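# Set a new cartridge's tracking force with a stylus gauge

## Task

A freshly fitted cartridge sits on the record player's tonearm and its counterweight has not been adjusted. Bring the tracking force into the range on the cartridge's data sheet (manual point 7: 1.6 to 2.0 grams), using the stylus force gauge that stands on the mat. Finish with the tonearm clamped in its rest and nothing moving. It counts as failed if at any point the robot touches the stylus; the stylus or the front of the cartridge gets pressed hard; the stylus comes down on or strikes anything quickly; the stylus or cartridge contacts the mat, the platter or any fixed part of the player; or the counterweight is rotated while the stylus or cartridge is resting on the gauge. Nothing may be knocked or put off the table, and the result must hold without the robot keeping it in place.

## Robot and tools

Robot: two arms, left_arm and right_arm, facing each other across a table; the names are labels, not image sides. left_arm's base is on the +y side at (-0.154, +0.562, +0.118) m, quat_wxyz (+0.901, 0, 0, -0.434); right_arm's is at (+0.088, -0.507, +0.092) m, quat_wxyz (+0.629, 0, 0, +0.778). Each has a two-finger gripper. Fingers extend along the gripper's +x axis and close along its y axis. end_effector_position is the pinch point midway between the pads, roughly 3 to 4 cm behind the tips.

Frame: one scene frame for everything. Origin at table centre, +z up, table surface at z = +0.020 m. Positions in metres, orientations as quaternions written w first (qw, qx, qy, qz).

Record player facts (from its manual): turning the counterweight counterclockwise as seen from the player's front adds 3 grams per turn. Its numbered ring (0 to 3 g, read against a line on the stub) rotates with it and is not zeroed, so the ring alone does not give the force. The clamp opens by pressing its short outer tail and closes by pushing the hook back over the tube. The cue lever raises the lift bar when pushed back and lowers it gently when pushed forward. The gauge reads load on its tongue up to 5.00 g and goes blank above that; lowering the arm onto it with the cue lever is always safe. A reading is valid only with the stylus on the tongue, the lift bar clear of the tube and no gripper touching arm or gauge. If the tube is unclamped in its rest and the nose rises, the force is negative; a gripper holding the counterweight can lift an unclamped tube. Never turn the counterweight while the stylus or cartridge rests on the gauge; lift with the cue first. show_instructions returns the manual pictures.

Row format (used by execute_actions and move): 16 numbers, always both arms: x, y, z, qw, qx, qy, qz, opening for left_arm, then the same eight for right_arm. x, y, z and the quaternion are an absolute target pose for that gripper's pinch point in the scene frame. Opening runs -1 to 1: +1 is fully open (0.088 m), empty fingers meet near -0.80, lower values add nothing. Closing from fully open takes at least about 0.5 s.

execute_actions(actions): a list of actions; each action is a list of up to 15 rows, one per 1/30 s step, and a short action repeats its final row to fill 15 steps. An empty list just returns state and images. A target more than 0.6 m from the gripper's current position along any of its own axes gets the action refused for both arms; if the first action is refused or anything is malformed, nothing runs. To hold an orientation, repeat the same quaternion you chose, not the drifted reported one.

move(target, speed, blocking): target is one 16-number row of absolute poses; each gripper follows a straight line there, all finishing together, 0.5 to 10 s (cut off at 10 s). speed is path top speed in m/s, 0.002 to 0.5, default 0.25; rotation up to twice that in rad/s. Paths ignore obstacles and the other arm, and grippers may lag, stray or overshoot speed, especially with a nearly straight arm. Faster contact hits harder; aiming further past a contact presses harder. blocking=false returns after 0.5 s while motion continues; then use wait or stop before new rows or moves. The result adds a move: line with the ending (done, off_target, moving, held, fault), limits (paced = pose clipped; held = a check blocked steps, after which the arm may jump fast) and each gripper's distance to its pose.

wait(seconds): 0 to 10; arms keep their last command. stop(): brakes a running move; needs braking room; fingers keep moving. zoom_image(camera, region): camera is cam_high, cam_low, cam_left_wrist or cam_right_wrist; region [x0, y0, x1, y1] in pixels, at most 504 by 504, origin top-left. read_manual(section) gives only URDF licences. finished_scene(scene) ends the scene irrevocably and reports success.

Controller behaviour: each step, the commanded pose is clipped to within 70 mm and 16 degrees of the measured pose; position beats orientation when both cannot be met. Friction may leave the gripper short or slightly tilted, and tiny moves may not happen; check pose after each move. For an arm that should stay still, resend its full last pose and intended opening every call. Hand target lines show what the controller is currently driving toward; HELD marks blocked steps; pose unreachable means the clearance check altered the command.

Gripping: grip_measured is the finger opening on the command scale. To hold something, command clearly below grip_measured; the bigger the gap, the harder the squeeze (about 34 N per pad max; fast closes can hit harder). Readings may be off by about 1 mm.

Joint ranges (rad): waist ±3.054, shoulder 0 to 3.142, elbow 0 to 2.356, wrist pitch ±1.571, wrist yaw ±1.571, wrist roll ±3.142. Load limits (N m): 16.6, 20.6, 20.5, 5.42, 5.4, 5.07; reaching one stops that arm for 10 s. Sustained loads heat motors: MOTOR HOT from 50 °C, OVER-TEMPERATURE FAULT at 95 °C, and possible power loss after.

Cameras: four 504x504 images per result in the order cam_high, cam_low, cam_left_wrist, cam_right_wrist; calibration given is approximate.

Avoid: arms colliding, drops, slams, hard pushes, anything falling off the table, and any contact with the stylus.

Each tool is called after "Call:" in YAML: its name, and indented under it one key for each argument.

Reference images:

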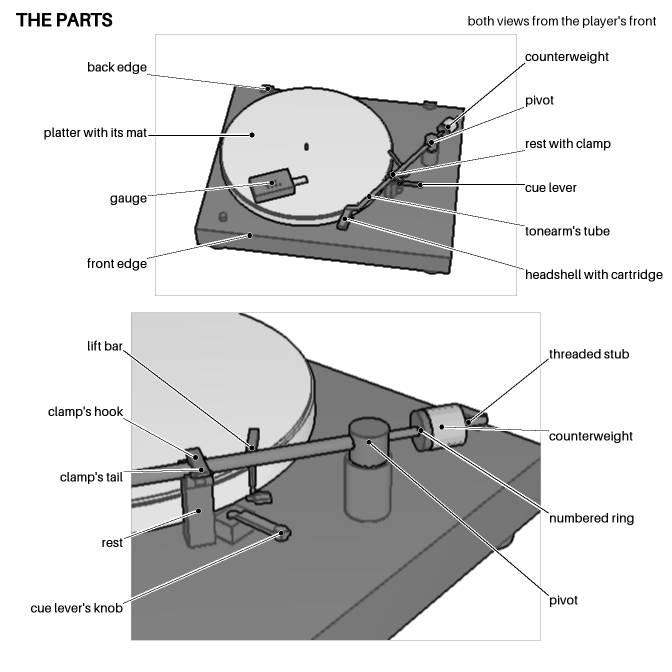

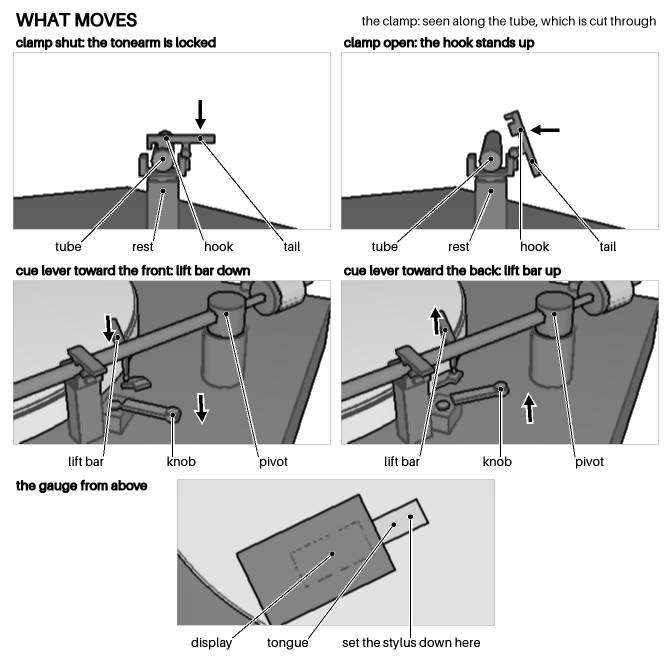

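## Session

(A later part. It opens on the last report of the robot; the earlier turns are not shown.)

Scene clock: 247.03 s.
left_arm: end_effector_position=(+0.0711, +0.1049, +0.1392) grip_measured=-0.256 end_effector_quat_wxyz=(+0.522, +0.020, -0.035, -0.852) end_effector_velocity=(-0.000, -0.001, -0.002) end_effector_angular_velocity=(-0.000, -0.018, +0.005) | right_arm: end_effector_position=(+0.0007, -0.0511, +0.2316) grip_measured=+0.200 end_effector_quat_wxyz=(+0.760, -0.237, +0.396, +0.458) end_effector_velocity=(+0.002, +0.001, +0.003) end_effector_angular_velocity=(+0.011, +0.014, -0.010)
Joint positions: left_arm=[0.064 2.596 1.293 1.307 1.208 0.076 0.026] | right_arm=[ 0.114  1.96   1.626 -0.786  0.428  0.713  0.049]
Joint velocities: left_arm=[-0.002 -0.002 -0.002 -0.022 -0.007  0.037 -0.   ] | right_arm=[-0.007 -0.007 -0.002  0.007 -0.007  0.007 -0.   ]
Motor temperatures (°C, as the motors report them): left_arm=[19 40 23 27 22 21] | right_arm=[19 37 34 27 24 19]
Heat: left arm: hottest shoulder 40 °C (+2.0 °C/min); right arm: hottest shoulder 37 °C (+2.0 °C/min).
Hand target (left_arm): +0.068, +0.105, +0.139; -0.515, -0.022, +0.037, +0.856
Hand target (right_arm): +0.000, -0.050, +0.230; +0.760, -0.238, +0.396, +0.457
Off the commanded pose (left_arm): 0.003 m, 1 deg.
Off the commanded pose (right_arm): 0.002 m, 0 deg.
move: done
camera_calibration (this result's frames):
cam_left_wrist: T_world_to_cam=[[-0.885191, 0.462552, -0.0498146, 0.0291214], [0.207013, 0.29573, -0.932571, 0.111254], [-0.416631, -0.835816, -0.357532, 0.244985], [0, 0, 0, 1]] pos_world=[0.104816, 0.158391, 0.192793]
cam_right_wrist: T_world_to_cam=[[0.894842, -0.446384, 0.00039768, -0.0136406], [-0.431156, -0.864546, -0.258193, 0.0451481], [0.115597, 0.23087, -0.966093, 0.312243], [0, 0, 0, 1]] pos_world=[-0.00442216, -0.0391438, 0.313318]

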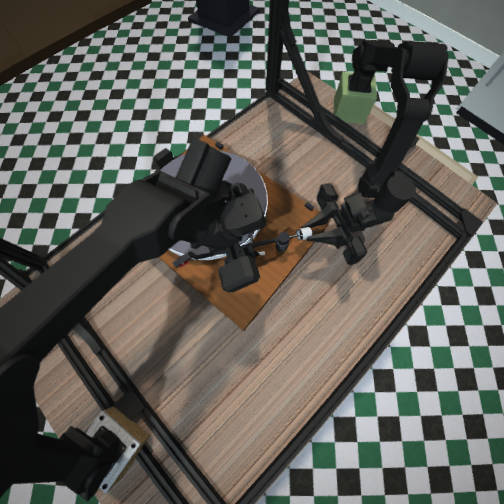

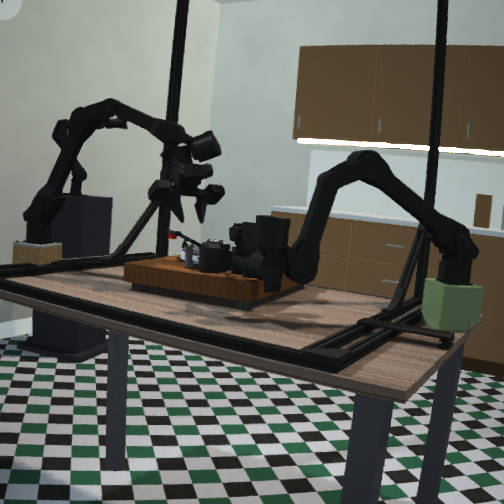

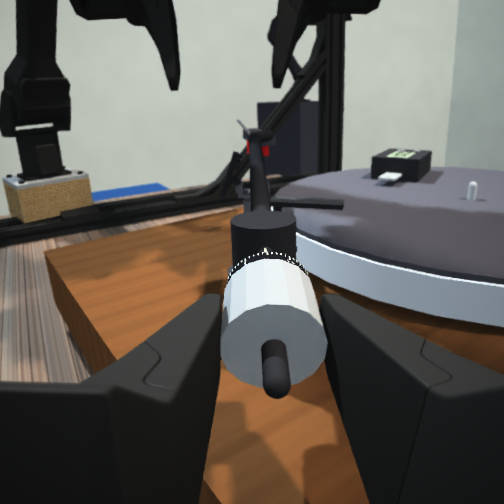

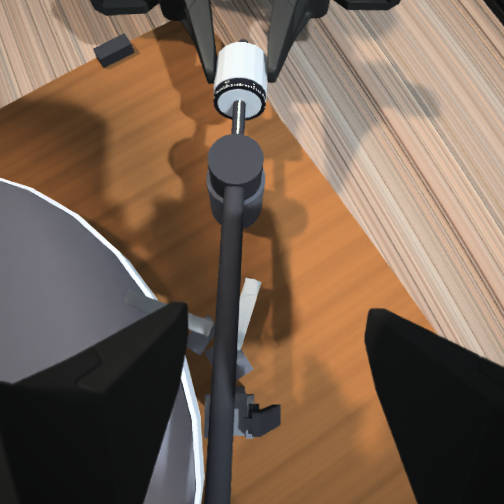

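Call:
move:
  target: [0.065,0.106,0.14,0.5145,0.022,-0.037,-0.856,-0.2,0.0,-0.05,0.23,0.76,-0.238,0.396,0.457,0.2]
  speed: 0.01

Call:
move:
  target: [0.067,0.105,0.14,0.5145,0.022,-0.037,-0.856,-0.05,0.0,-0.05,0.23,0.76,-0.238,0.396,0.457,0.2]

Call:
wait:
  seconds: 3

Call:
zoom_image:
  camera: "cam_right_wrist"
  region: [195,50,275,130]

Scene clock: 254.70 s.
left_arm: end_effector_position=(+0.0677, +0.1053, +0.1376) grip_measured=-0.200 end_effector_quat_wxyz=(+0.518, +0.021, -0.034, -0.854) end_effector_velocity=(-0.001, -0.000, -0.003) end_effector_angular_velocity=(+0.006, +0.002, +0.005) | right_arm: end_effector_position=(+0.0007, -0.0511, +0.2315) grip_measured=+0.200 end_effector_quat_wxyz=(+0.760, -0.237, +0.396, +0.458) end_effector_velocity=(+0.001, -0.002, -0.001) end_effector_angular_velocity=(-0.011, +0.000, +0.007)
Joint positions: left_arm=[0.06  2.596 1.287 1.307 1.213 0.083 0.029] | right_arm=[ 0.114  1.96   1.626 -0.786  0.428  0.713  0.049]
Joint velocities: left_arm=[-0.002  0.002 -0.002 -0.007 -0.007  0.007 -0.   ] | right_arm=[-0.002 -0.002 -0.002 -0.007 -0.007 -0.007 -0.   ]
Motor temperatures (°C, as the motors report them): left_arm=[19 40 23 27 22 21] | right_arm=[19 37 35 27 24 19]
Heat: left arm: hottest shoulder 40 °C (+2.0 °C/min); right arm: hottest shoulder 37 °C (+2.0 °C/min).
Hand target (left_arm): +0.065, +0.106, +0.140; -0.515, -0.022, +0.037, +0.856
Hand target (right_arm): +0.000, -0.050, +0.230; +0.760, -0.238, +0.396, +0.457
Off the commanded pose (left_arm): 0.004 m, 1 deg.
Off the commanded pose (right_arm): 0.002 m, 0 deg.
move: done
camera_calibration (this result's frames):
cam_left_wrist: T_world_to_cam=[[-0.880832, 0.470718, -0.0505888, 0.0247278], [0.211359, 0.295374, -0.931709, 0.110055], [-0.423629, -0.831372, -0.359665, 0.243624], [0, 0, 0, 1]] pos_world=[0.101726, 0.158395, 0.191413]
cam_right_wrist: T_world_to_cam=[[0.894842, -0.446383, 0.000667998, -0.0136933], [-0.431125, -0.86464, -0.257933, 0.0450492], [0.115714, 0.230521, -0.966163, 0.312076], [0, 0, 0, 1]] pos_world=[-0.00443651, -0.0391012, 0.313145]

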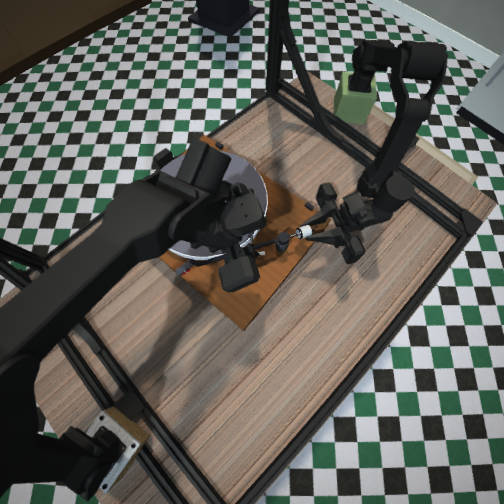

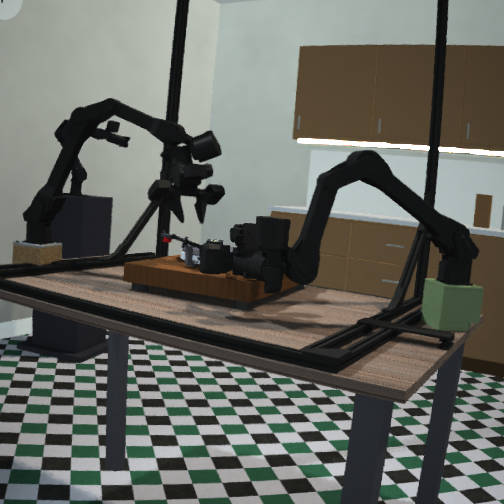

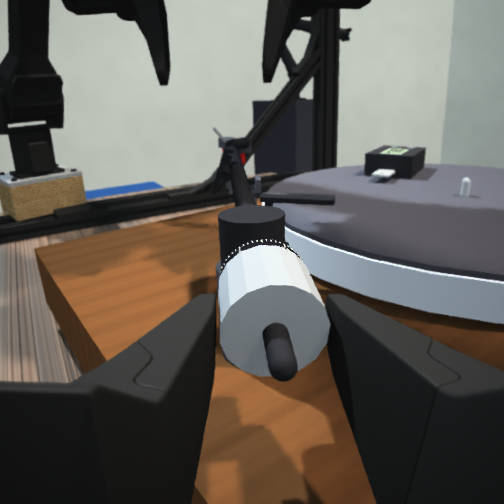

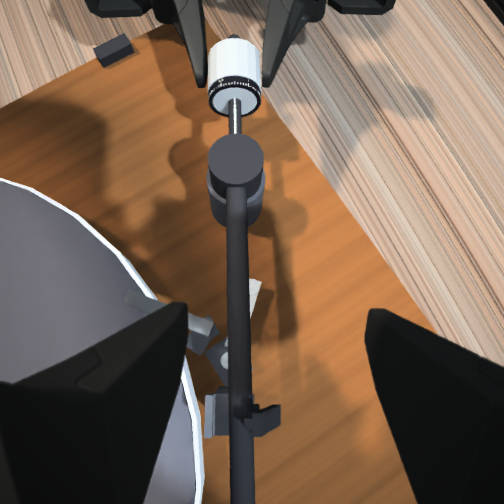

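Scene clock: 255.40 s.
left_arm: end_effector_position=(+0.0675, +0.1054, +0.1373) grip_measured=-0.050 end_effector_quat_wxyz=(+0.518, +0.021, -0.033, -0.855) end_effector_velocity=(+0.000, -0.002, +0.001) end_effector_angular_velocity=(+0.012, +0.021, +0.005) | right_arm: end_effector_position=(+0.0007, -0.0511, +0.2315) grip_measured=+0.200 end_effector_quat_wxyz=(+0.760, -0.237, +0.396, +0.458) end_effector_velocity=(+0.002, +0.001, +0.001) end_effector_angular_velocity=(+0.007, -0.008, +0.000)
Joint positions: left_arm=[0.06  2.596 1.287 1.304 1.215 0.083 0.037] | right_arm=[ 0.114  1.96   1.626 -0.786  0.428  0.713  0.049]
Joint velocities: left_arm=[-0.002 -0.002  0.002 -0.007 -0.007 -0.022 -0.   ] | right_arm=[-0.002 -0.002 -0.002  0.007  0.007 -0.007 -0.   ]
Motor temperatures (°C, as the motors report them): left_arm=[19 40 23 27 22 21] | right_arm=[19 37 35 27 24 19]
Heat: left arm: hottest shoulder 40 °C (+2.0 °C/min); right arm: hottest shoulder 37 °C (+2.0 °C/min).
Hand target (left_arm): +0.067, +0.105, +0.140; -0.515, -0.022, +0.037, +0.856
Hand target (right_arm): +0.000, -0.050, +0.230; +0.760, -0.238, +0.396, +0.457
Off the commanded pose (left_arm): 0.003 m, 1 deg.
Off the commanded pose (right_arm): 0.002 m, 0 deg.
move: done
camera_calibration (this result's frames):
cam_left_wrist: T_world_to_cam=[[-0.880201, 0.472159, -0.0480781, 0.0239422], [0.210142, 0.296898, -0.9315, 0.10966], [-0.425542, -0.830011, -0.36055, 0.243618], [0, 0, 0, 1]] pos_world=[0.101699, 0.158343, 0.191136]
cam_right_wrist: T_world_to_cam=[[0.894842, -0.446383, 0.000667998, -0.0136933], [-0.431125, -0.86464, -0.257933, 0.0450492], [0.115714, 0.230521, -0.966163, 0.312076], [0, 0, 0, 1]] pos_world=[-0.00443651, -0.0391012, 0.313145]

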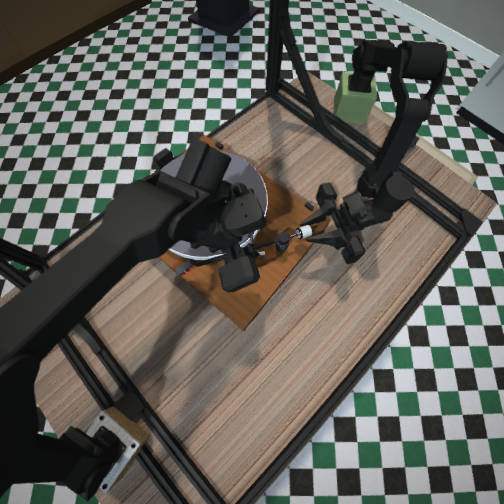

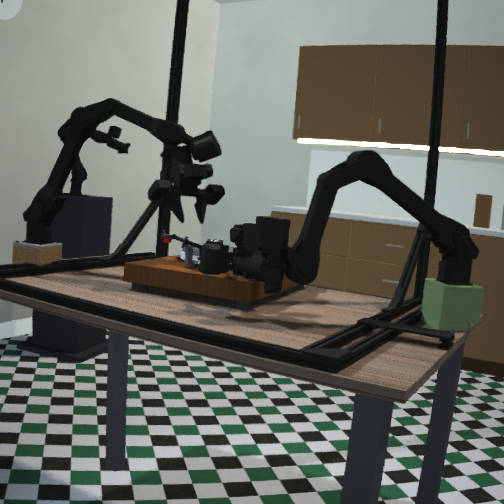

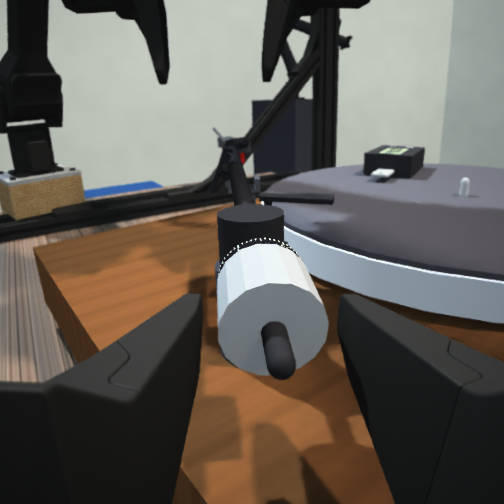

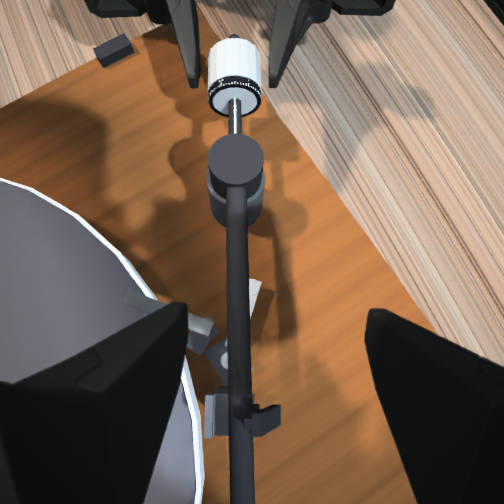

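Scene clock: 258.40 s.
left_arm: end_effector_position=(+0.0674, +0.1054, +0.1373) grip_measured=-0.050 end_effector_quat_wxyz=(+0.518, +0.021, -0.033, -0.855) end_effector_velocity=(-0.000, -0.001, +0.002) end_effector_angular_velocity=(-0.002, -0.005, +0.005) | right_arm: end_effector_position=(+0.0006, -0.0510, +0.2316) grip_measured=+0.200 end_effector_quat_wxyz=(+0.760, -0.237, +0.396, +0.458) end_effector_velocity=(-0.000, +0.002, +0.002) end_effector_angular_velocity=(+0.008, +0.006, +0.007)
Joint positions: left_arm=[0.06  2.596 1.287 1.304 1.215 0.083 0.037] | right_arm=[ 0.114  1.96   1.626 -0.786  0.428  0.713  0.049]
Joint velocities: left_arm=[-0.002 -0.007 -0.002 -0.007 -0.007  0.007 -0.   ] | right_arm=[-0.002 -0.002  0.002  0.007 -0.007 -0.007 -0.   ]
Motor temperatures (°C, as the motors report them): left_arm=[19 40 23 27 22 21] | right_arm=[19 37 35 27 24 19]
Heat: left arm: hottest shoulder 40 °C (+2.0 °C/min); right arm: hottest shoulder 37 °C (+2.0 °C/min).
Hand target (left_arm): +0.067, +0.105, +0.140; -0.515, -0.022, +0.037, +0.856
Hand target (right_arm): +0.000, -0.050, +0.230; +0.760, -0.238, +0.396, +0.457
Off the commanded pose (left_arm): 0.003 m, 1 deg.
Off the commanded pose (right_arm): 0.002 m, 0 deg.
wait: 3.00 s; at rest by 0.17 s
camera_calibration (this result's frames):
cam_left_wrist: T_world_to_cam=[[-0.880033, 0.472508, -0.0477189, 0.023785], [0.210017, 0.29708, -0.93147, 0.109606], [-0.425951, -0.829746, -0.360675, 0.243619], [0, 0, 0, 1]] pos_world=[0.101682, 0.158342, 0.191097]
cam_right_wrist: T_world_to_cam=[[0.894842, -0.446384, 0.00039768, -0.0135746], [-0.431156, -0.864546, -0.258193, 0.0452018], [0.115597, 0.23087, -0.966093, 0.312189], [0, 0, 0, 1]] pos_world=[-0.00445189, -0.0390555, 0.31328]

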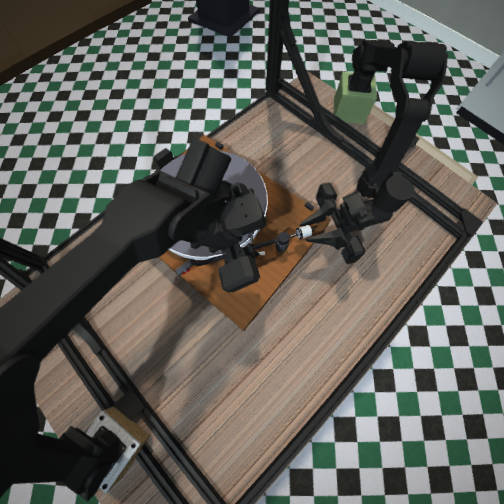

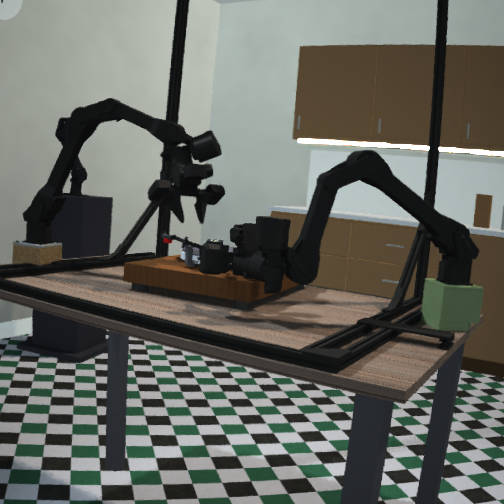

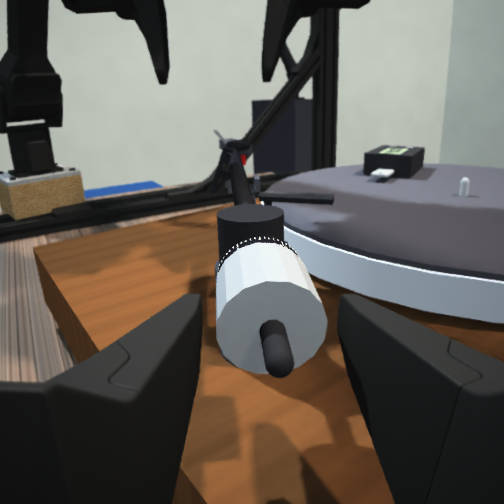

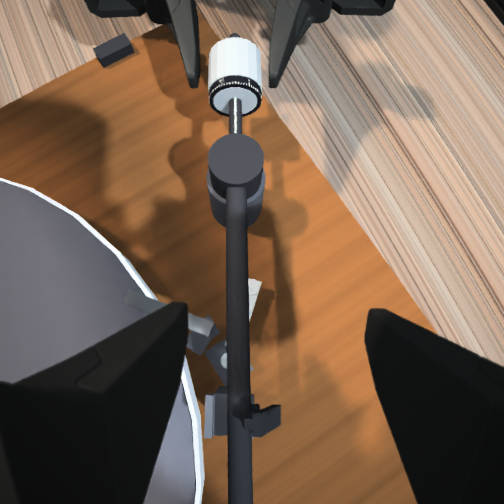

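Region (195, 50, 275, 130) of cam_right_wrist's 504x504 image, scaled by 6.300, with more detail than that image has.

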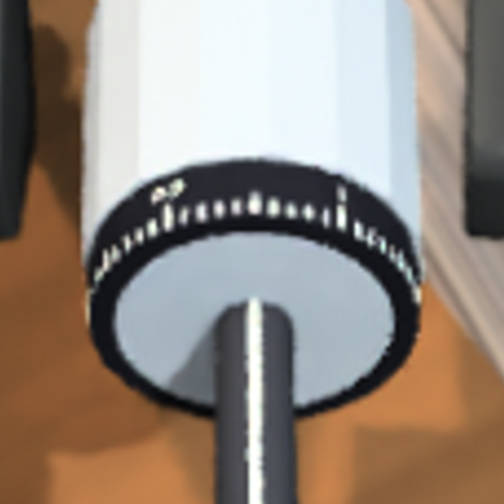

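0.75, sinking slowly.

Call:
move:
  target: [0.068,0.105,0.149,0.5145,0.022,-0.037,-0.856,0,0.0,-0.05,0.23,0.76,-0.238,0.396,0.457,0.2]
  speed: 0.02

Call:
wait:
  seconds: 5

Scene clock: 265.47 s.
left_arm: end_effector_position=(+0.0679, +0.1047, +0.1406) grip_measured=+0.000 end_effector_quat_wxyz=(+0.517, +0.020, -0.029, -0.855) end_effector_velocity=(-0.000, +0.001, -0.002) end_effector_angular_velocity=(+0.013, +0.008, -0.005) | right_arm: end_effector_position=(+0.0006, -0.0510, +0.2314) grip_measured=+0.200 end_effector_quat_wxyz=(+0.760, -0.237, +0.396, +0.458) end_effector_velocity=(+0.005, -0.001, +0.000) end_effector_angular_velocity=(-0.007, -0.012, -0.005)
Joint positions: left_arm=[0.06  2.583 1.287 1.283 1.216 0.083 0.039] | right_arm=[ 0.114  1.961  1.626 -0.786  0.428  0.713  0.049]
Joint velocities: left_arm=[ 0.002 -0.002 -0.002 -0.022  0.007  0.007  0.   ] | right_arm=[-0.007 -0.002 -0.002 -0.007  0.007 -0.007  0.   ]
Motor temperatures (°C, as the motors report them): left_arm=[19 41 24 27 22 21] | right_arm=[19 38 35 27 24 19]
Heat: left arm: hottest shoulder 41 °C (+2.0 °C/min); right arm: hottest shoulder 38 °C (+3.0 °C/min).
Hand target (left_arm): +0.068, +0.105, +0.149; -0.515, -0.022, +0.037, +0.856
Hand target (right_arm): +0.000, -0.050, +0.230; +0.760, -0.238, +0.396, +0.457
Off the commanded pose (left_arm): 0.008 m, 1 deg.
Off the commanded pose (right_arm): 0.002 m, 0 deg.
move: done
camera_calibration (this result's frames):
cam_left_wrist: T_world_to_cam=[[-0.879738, 0.473788, -0.0398229, 0.0234702], [0.205123, 0.302643, -0.930769, 0.112486], [-0.428935, -0.827002, -0.363431, 0.2448], [0, 0, 0, 1]] pos_world=[0.102577, 0.157287, 0.194601]
cam_right_wrist: T_world_to_cam=[[0.894842, -0.446383, 0.000667998, -0.0136273], [-0.431125, -0.86464, -0.257933, 0.0451029], [0.115714, 0.230521, -0.966163, 0.312022], [0, 0, 0, 1]] pos_world=[-0.00446624, -0.0390129, 0.313107]

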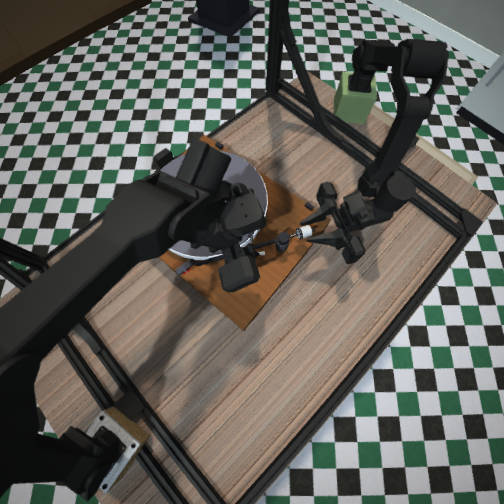

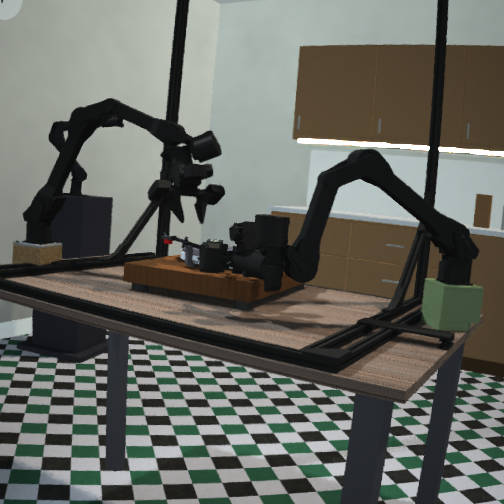

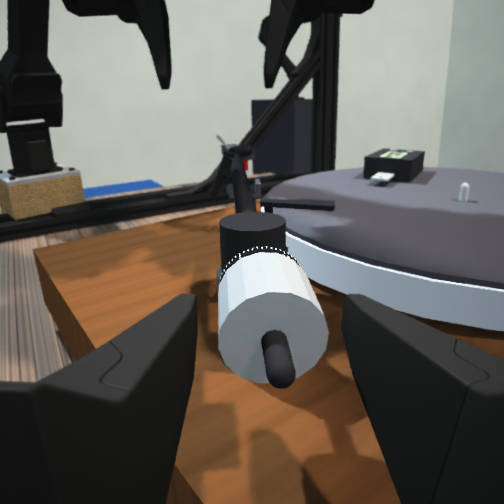

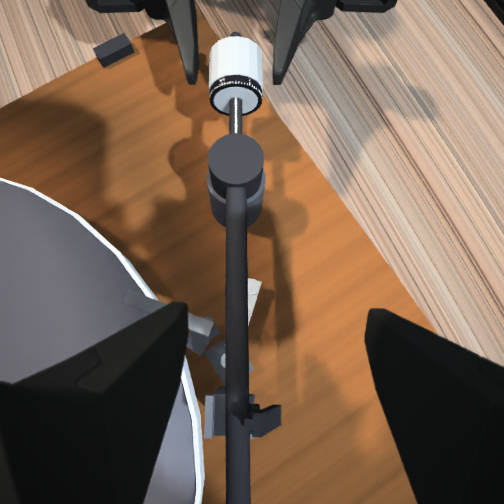

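Scene clock: 270.47 s.
left_arm: end_effector_position=(+0.0679, +0.1048, +0.1409) grip_measured=+0.000 end_effector_quat_wxyz=(+0.517, +0.020, -0.029, -0.855) end_effector_velocity=(-0.000, -0.001, +0.001) end_effector_angular_velocity=(-0.002, +0.002, +0.005) | right_arm: end_effector_position=(+0.0006, -0.0509, +0.2314) grip_measured=+0.200 end_effector_quat_wxyz=(+0.760, -0.237, +0.396, +0.458) end_effector_velocity=(-0.001, -0.002, -0.004) end_effector_angular_velocity=(-0.024, +0.004, +0.025)
Joint positions: left_arm=[0.06  2.583 1.287 1.283 1.217 0.083 0.039] | right_arm=[ 0.114  1.961  1.626 -0.786  0.428  0.713  0.049]
Joint velocities: left_arm=[-0.002 -0.002 -0.002  0.007 -0.007 -0.007 -0.   ] | right_arm=[-0.002  0.002 -0.002 -0.007 -0.022 -0.022 -0.   ]
Motor temperatures (°C, as the motors report them): left_arm=[19 42 24 27 22 21] | right_arm=[19 38 35 27 24 19]
Heat: left arm: hottest shoulder 42 °C (+3.0 °C/min); right arm: hottest shoulder 38 °C (+2.0 °C/min).
Hand target (left_arm): +0.068, +0.105, +0.149; -0.515, -0.022, +0.037, +0.856
Hand target (right_arm): +0.000, -0.050, +0.230; +0.760, -0.238, +0.396, +0.457
Off the commanded pose (left_arm): 0.008 m, 1 deg.
Off the commanded pose (right_arm): 0.002 m, 0 deg.
wait: 5.00 s; at rest by 0.17 s
camera_calibration (this result's frames):
cam_left_wrist: T_world_to_cam=[[-0.879543, 0.474118, -0.0402023, 0.0234056], [0.20555, 0.302396, -0.930756, 0.112685], [-0.429131, -0.826903, -0.363425, 0.244889], [0, 0, 0, 1]] pos_world=[0.102513, 0.157327, 0.194822]
cam_right_wrist: T_world_to_cam=[[0.894842, -0.446383, 0.000667998, -0.0135612], [-0.431125, -0.86464, -0.257933, 0.0451565], [0.115714, 0.230521, -0.966163, 0.311968], [0, 0, 0, 1]] pos_world=[-0.00449597, -0.0389246, 0.313068]

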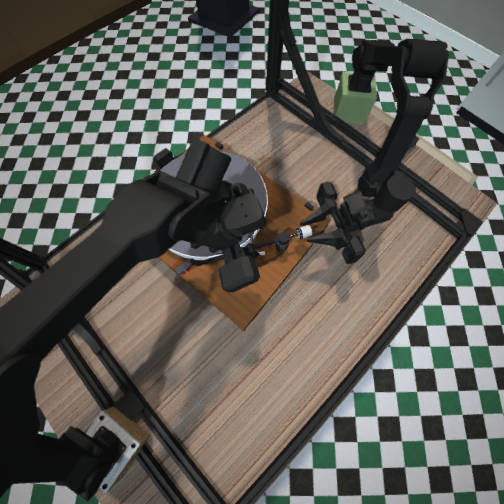

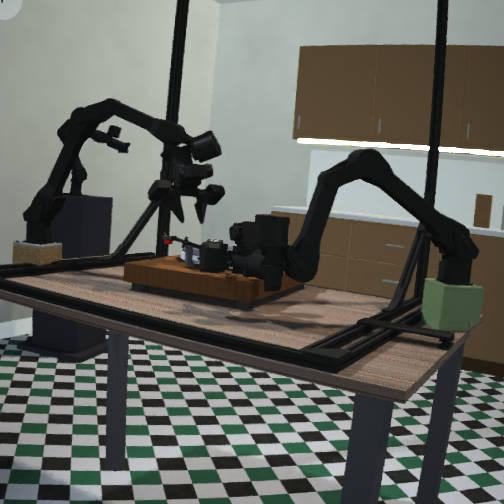

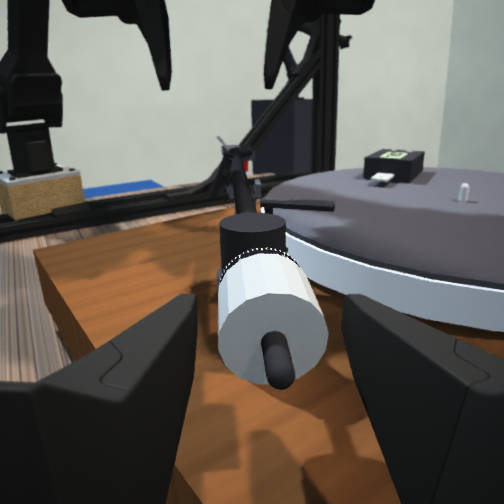

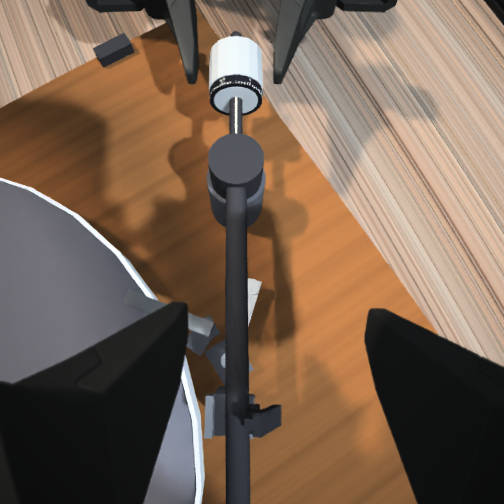

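Call:
move:
  target: [0.069,0.104,0.149,0.457,-0.238,0.396,-0.76,0,0.035,-0.084,0.188,0.224,-0.483,0.129,0.837,-1]

Call:
move:
  target: [0.069,0.104,0.149,0.457,-0.238,0.396,-0.76,0,0.002,-0.066,0.186,0.224,-0.483,0.129,0.837,-1]
  speed: 0.02

Scene clock: 281.53 s.
left_arm: end_effector_position=(+0.0679, +0.1047, +0.1398) grip_measured=+0.000 end_effector_quat_wxyz=(+0.458, -0.240, +0.404, -0.754) end_effector_velocity=(-0.002, -0.001, +0.001) end_effector_angular_velocity=(+0.005, +0.008, -0.010) | right_arm: end_effector_position=(+0.0345, -0.0861, +0.1906) grip_measured=-0.776 end_effector_quat_wxyz=(+0.227, -0.483, +0.126, +0.836) end_effector_velocity=(-0.002, -0.001, +0.005) end_effector_angular_velocity=(+0.003, +0.016, +0.023)
Joint positions: left_arm=[ 0.06   2.582  1.287  1.271  1.217 -0.956  0.039] | right_arm=[-0.24   1.95   1.492 -0.836 -0.453 -1.011  0.001]
Joint velocities: left_arm=[-0.002 -0.002  0.002 -0.007  0.007 -0.007 -0.   ] | right_arm=[-0.002 -0.002  0.012 -0.022 -0.022 -0.022 -0.   ]
Motor temperatures (°C, as the motors report them): left_arm=[19 43 24 27 22 21] | right_arm=[19 38 35 27 24 19]
Heat: left arm: hottest shoulder 43 °C (+4.0 °C/min); right arm: hottest shoulder 38 °C (+2.0 °C/min).
Hand target (left_arm): +0.069, +0.104, +0.149; -0.457, +0.238, -0.396, +0.760
Hand target (right_arm): +0.035, -0.084, +0.187; +0.224, -0.483, +0.129, +0.837
Off the commanded pose (left_arm): 0.009 m, 1 deg.
Off the commanded pose (right_arm): 0.003 m, 0 deg.
move: off_target (left_arm)
camera_calibration (this result's frames):
cam_left_wrist: T_world_to_cam=[[-0.469681, 0.250821, 0.846457, -0.10504], [-0.528831, 0.68781, -0.497248, 0.0606197], [-0.706921, -0.68118, -0.190409, 0.223913], [0, 0, 0, 1]] pos_world=[0.141011, 0.137177, 0.16169]
cam_right_wrist: T_world_to_cam=[[0.480465, 0.876975, 0.00828588, 0.0672633], [0.864135, -0.471776, -0.17521, -0.00779758], [-0.149745, 0.0913423, -0.984496, 0.277381], [0, 0, 0, 1]] pos_world=[0.0159571, -0.0880035, 0.271157]

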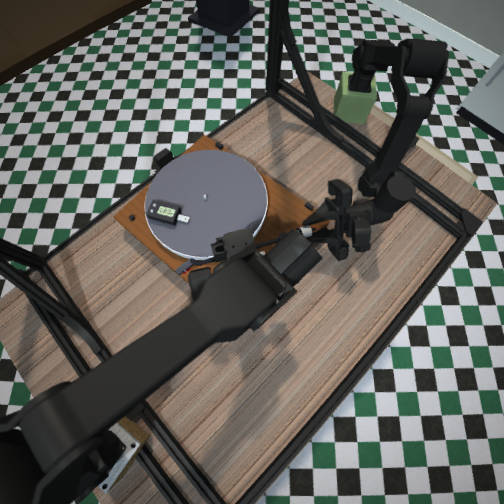

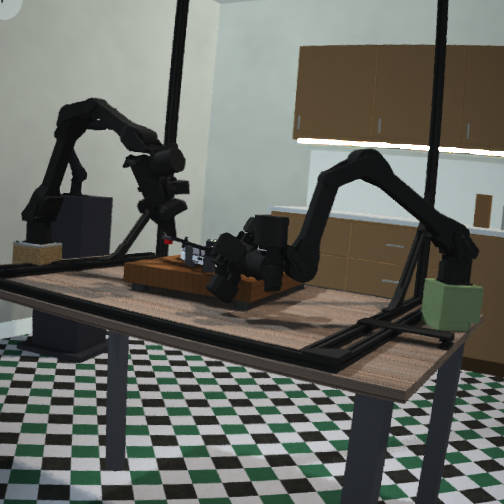

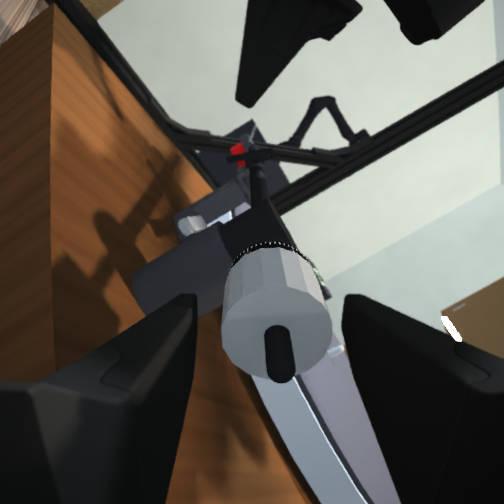

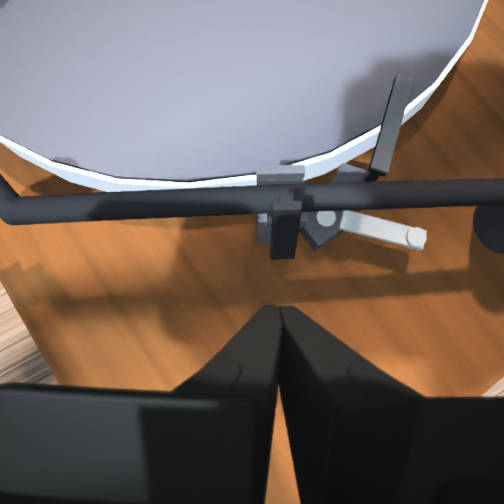

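Scene clock: 283.73 s.
left_arm: end_effector_position=(+0.0679, +0.1047, +0.1401) grip_measured=+0.000 end_effector_quat_wxyz=(+0.458, -0.240, +0.404, -0.754) end_effector_velocity=(+0.004, -0.001, -0.000) end_effector_angular_velocity=(+0.009, +0.011, +0.024) | right_arm: end_effector_position=(+0.0027, -0.0693, +0.1892) grip_measured=-0.776 end_effector_quat_wxyz=(+0.224, -0.482, +0.127, +0.838) end_effector_velocity=(-0.002, -0.003, +0.003) end_effector_angular_velocity=(-0.004, +0.015, +0.023)
Joint positions: left_arm=[ 0.06   2.581  1.287  1.272  1.217 -0.957  0.039] | right_arm=[-0.161  2.012  1.571 -0.822 -0.437 -0.933  0.001]
Joint velocities: left_arm=[ 0.002 -0.002 -0.002 -0.007 -0.022 -0.007 -0.   ] | right_arm=[-0.002 -0.002  0.007 -0.022 -0.022 -0.022 -0.   ]
Motor temperatures (°C, as the motors report them): left_arm=[19 43 24 27 22 21] | right_arm=[19 38 35 27 24 19]
Heat: left arm: hottest shoulder 43 °C (+4.0 °C/min); right arm: hottest shoulder 38 °C (+2.0 °C/min).
Hand target (left_arm): +0.069, +0.104, +0.149; -0.457, +0.238, -0.396, +0.760
Hand target (right_arm): +0.002, -0.066, +0.186; +0.224, -0.483, +0.129, +0.837
Off the commanded pose (left_arm): 0.009 m, 1 deg.
Off the commanded pose (right_arm): 0.005 m, 0 deg.
move: off_target (left_arm)
camera_calibration (this result's frames):
cam_left_wrist: T_world_to_cam=[[-0.469258, 0.250846, 0.846684, -0.105277], [-0.529087, 0.687787, -0.497006, 0.0607451], [-0.70701, -0.681194, -0.19003, 0.223909], [0, 0, 0, 1]] pos_world=[0.141044, 0.137154, 0.161876]
cam_right_wrist: T_world_to_cam=[[0.475369, 0.879778, 0.0039243, 0.0687898], [0.86611, -0.467191, -0.177723, 0.0281162], [-0.154523, 0.0878827, -0.984073, 0.269416], [0, 0, 0, 1]] pos_world=[-0.0154213, -0.0710611, 0.269852]

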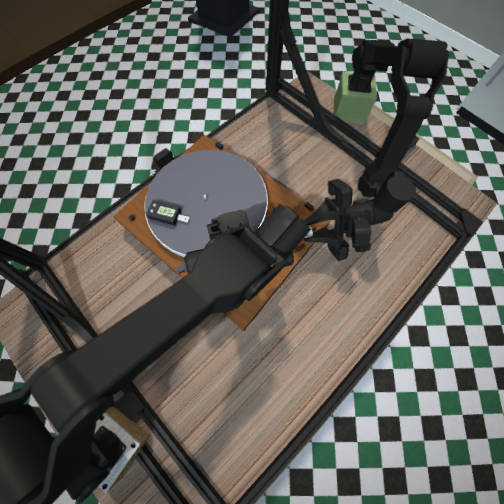

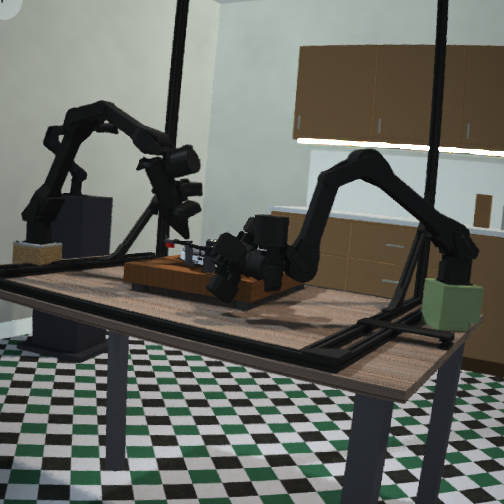

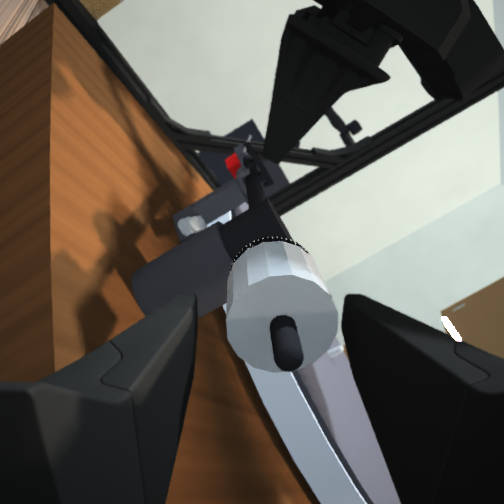

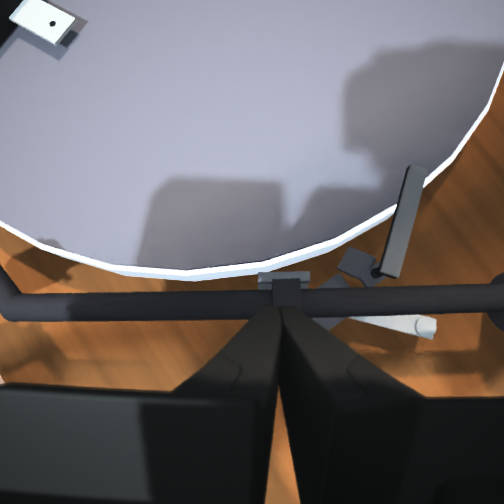

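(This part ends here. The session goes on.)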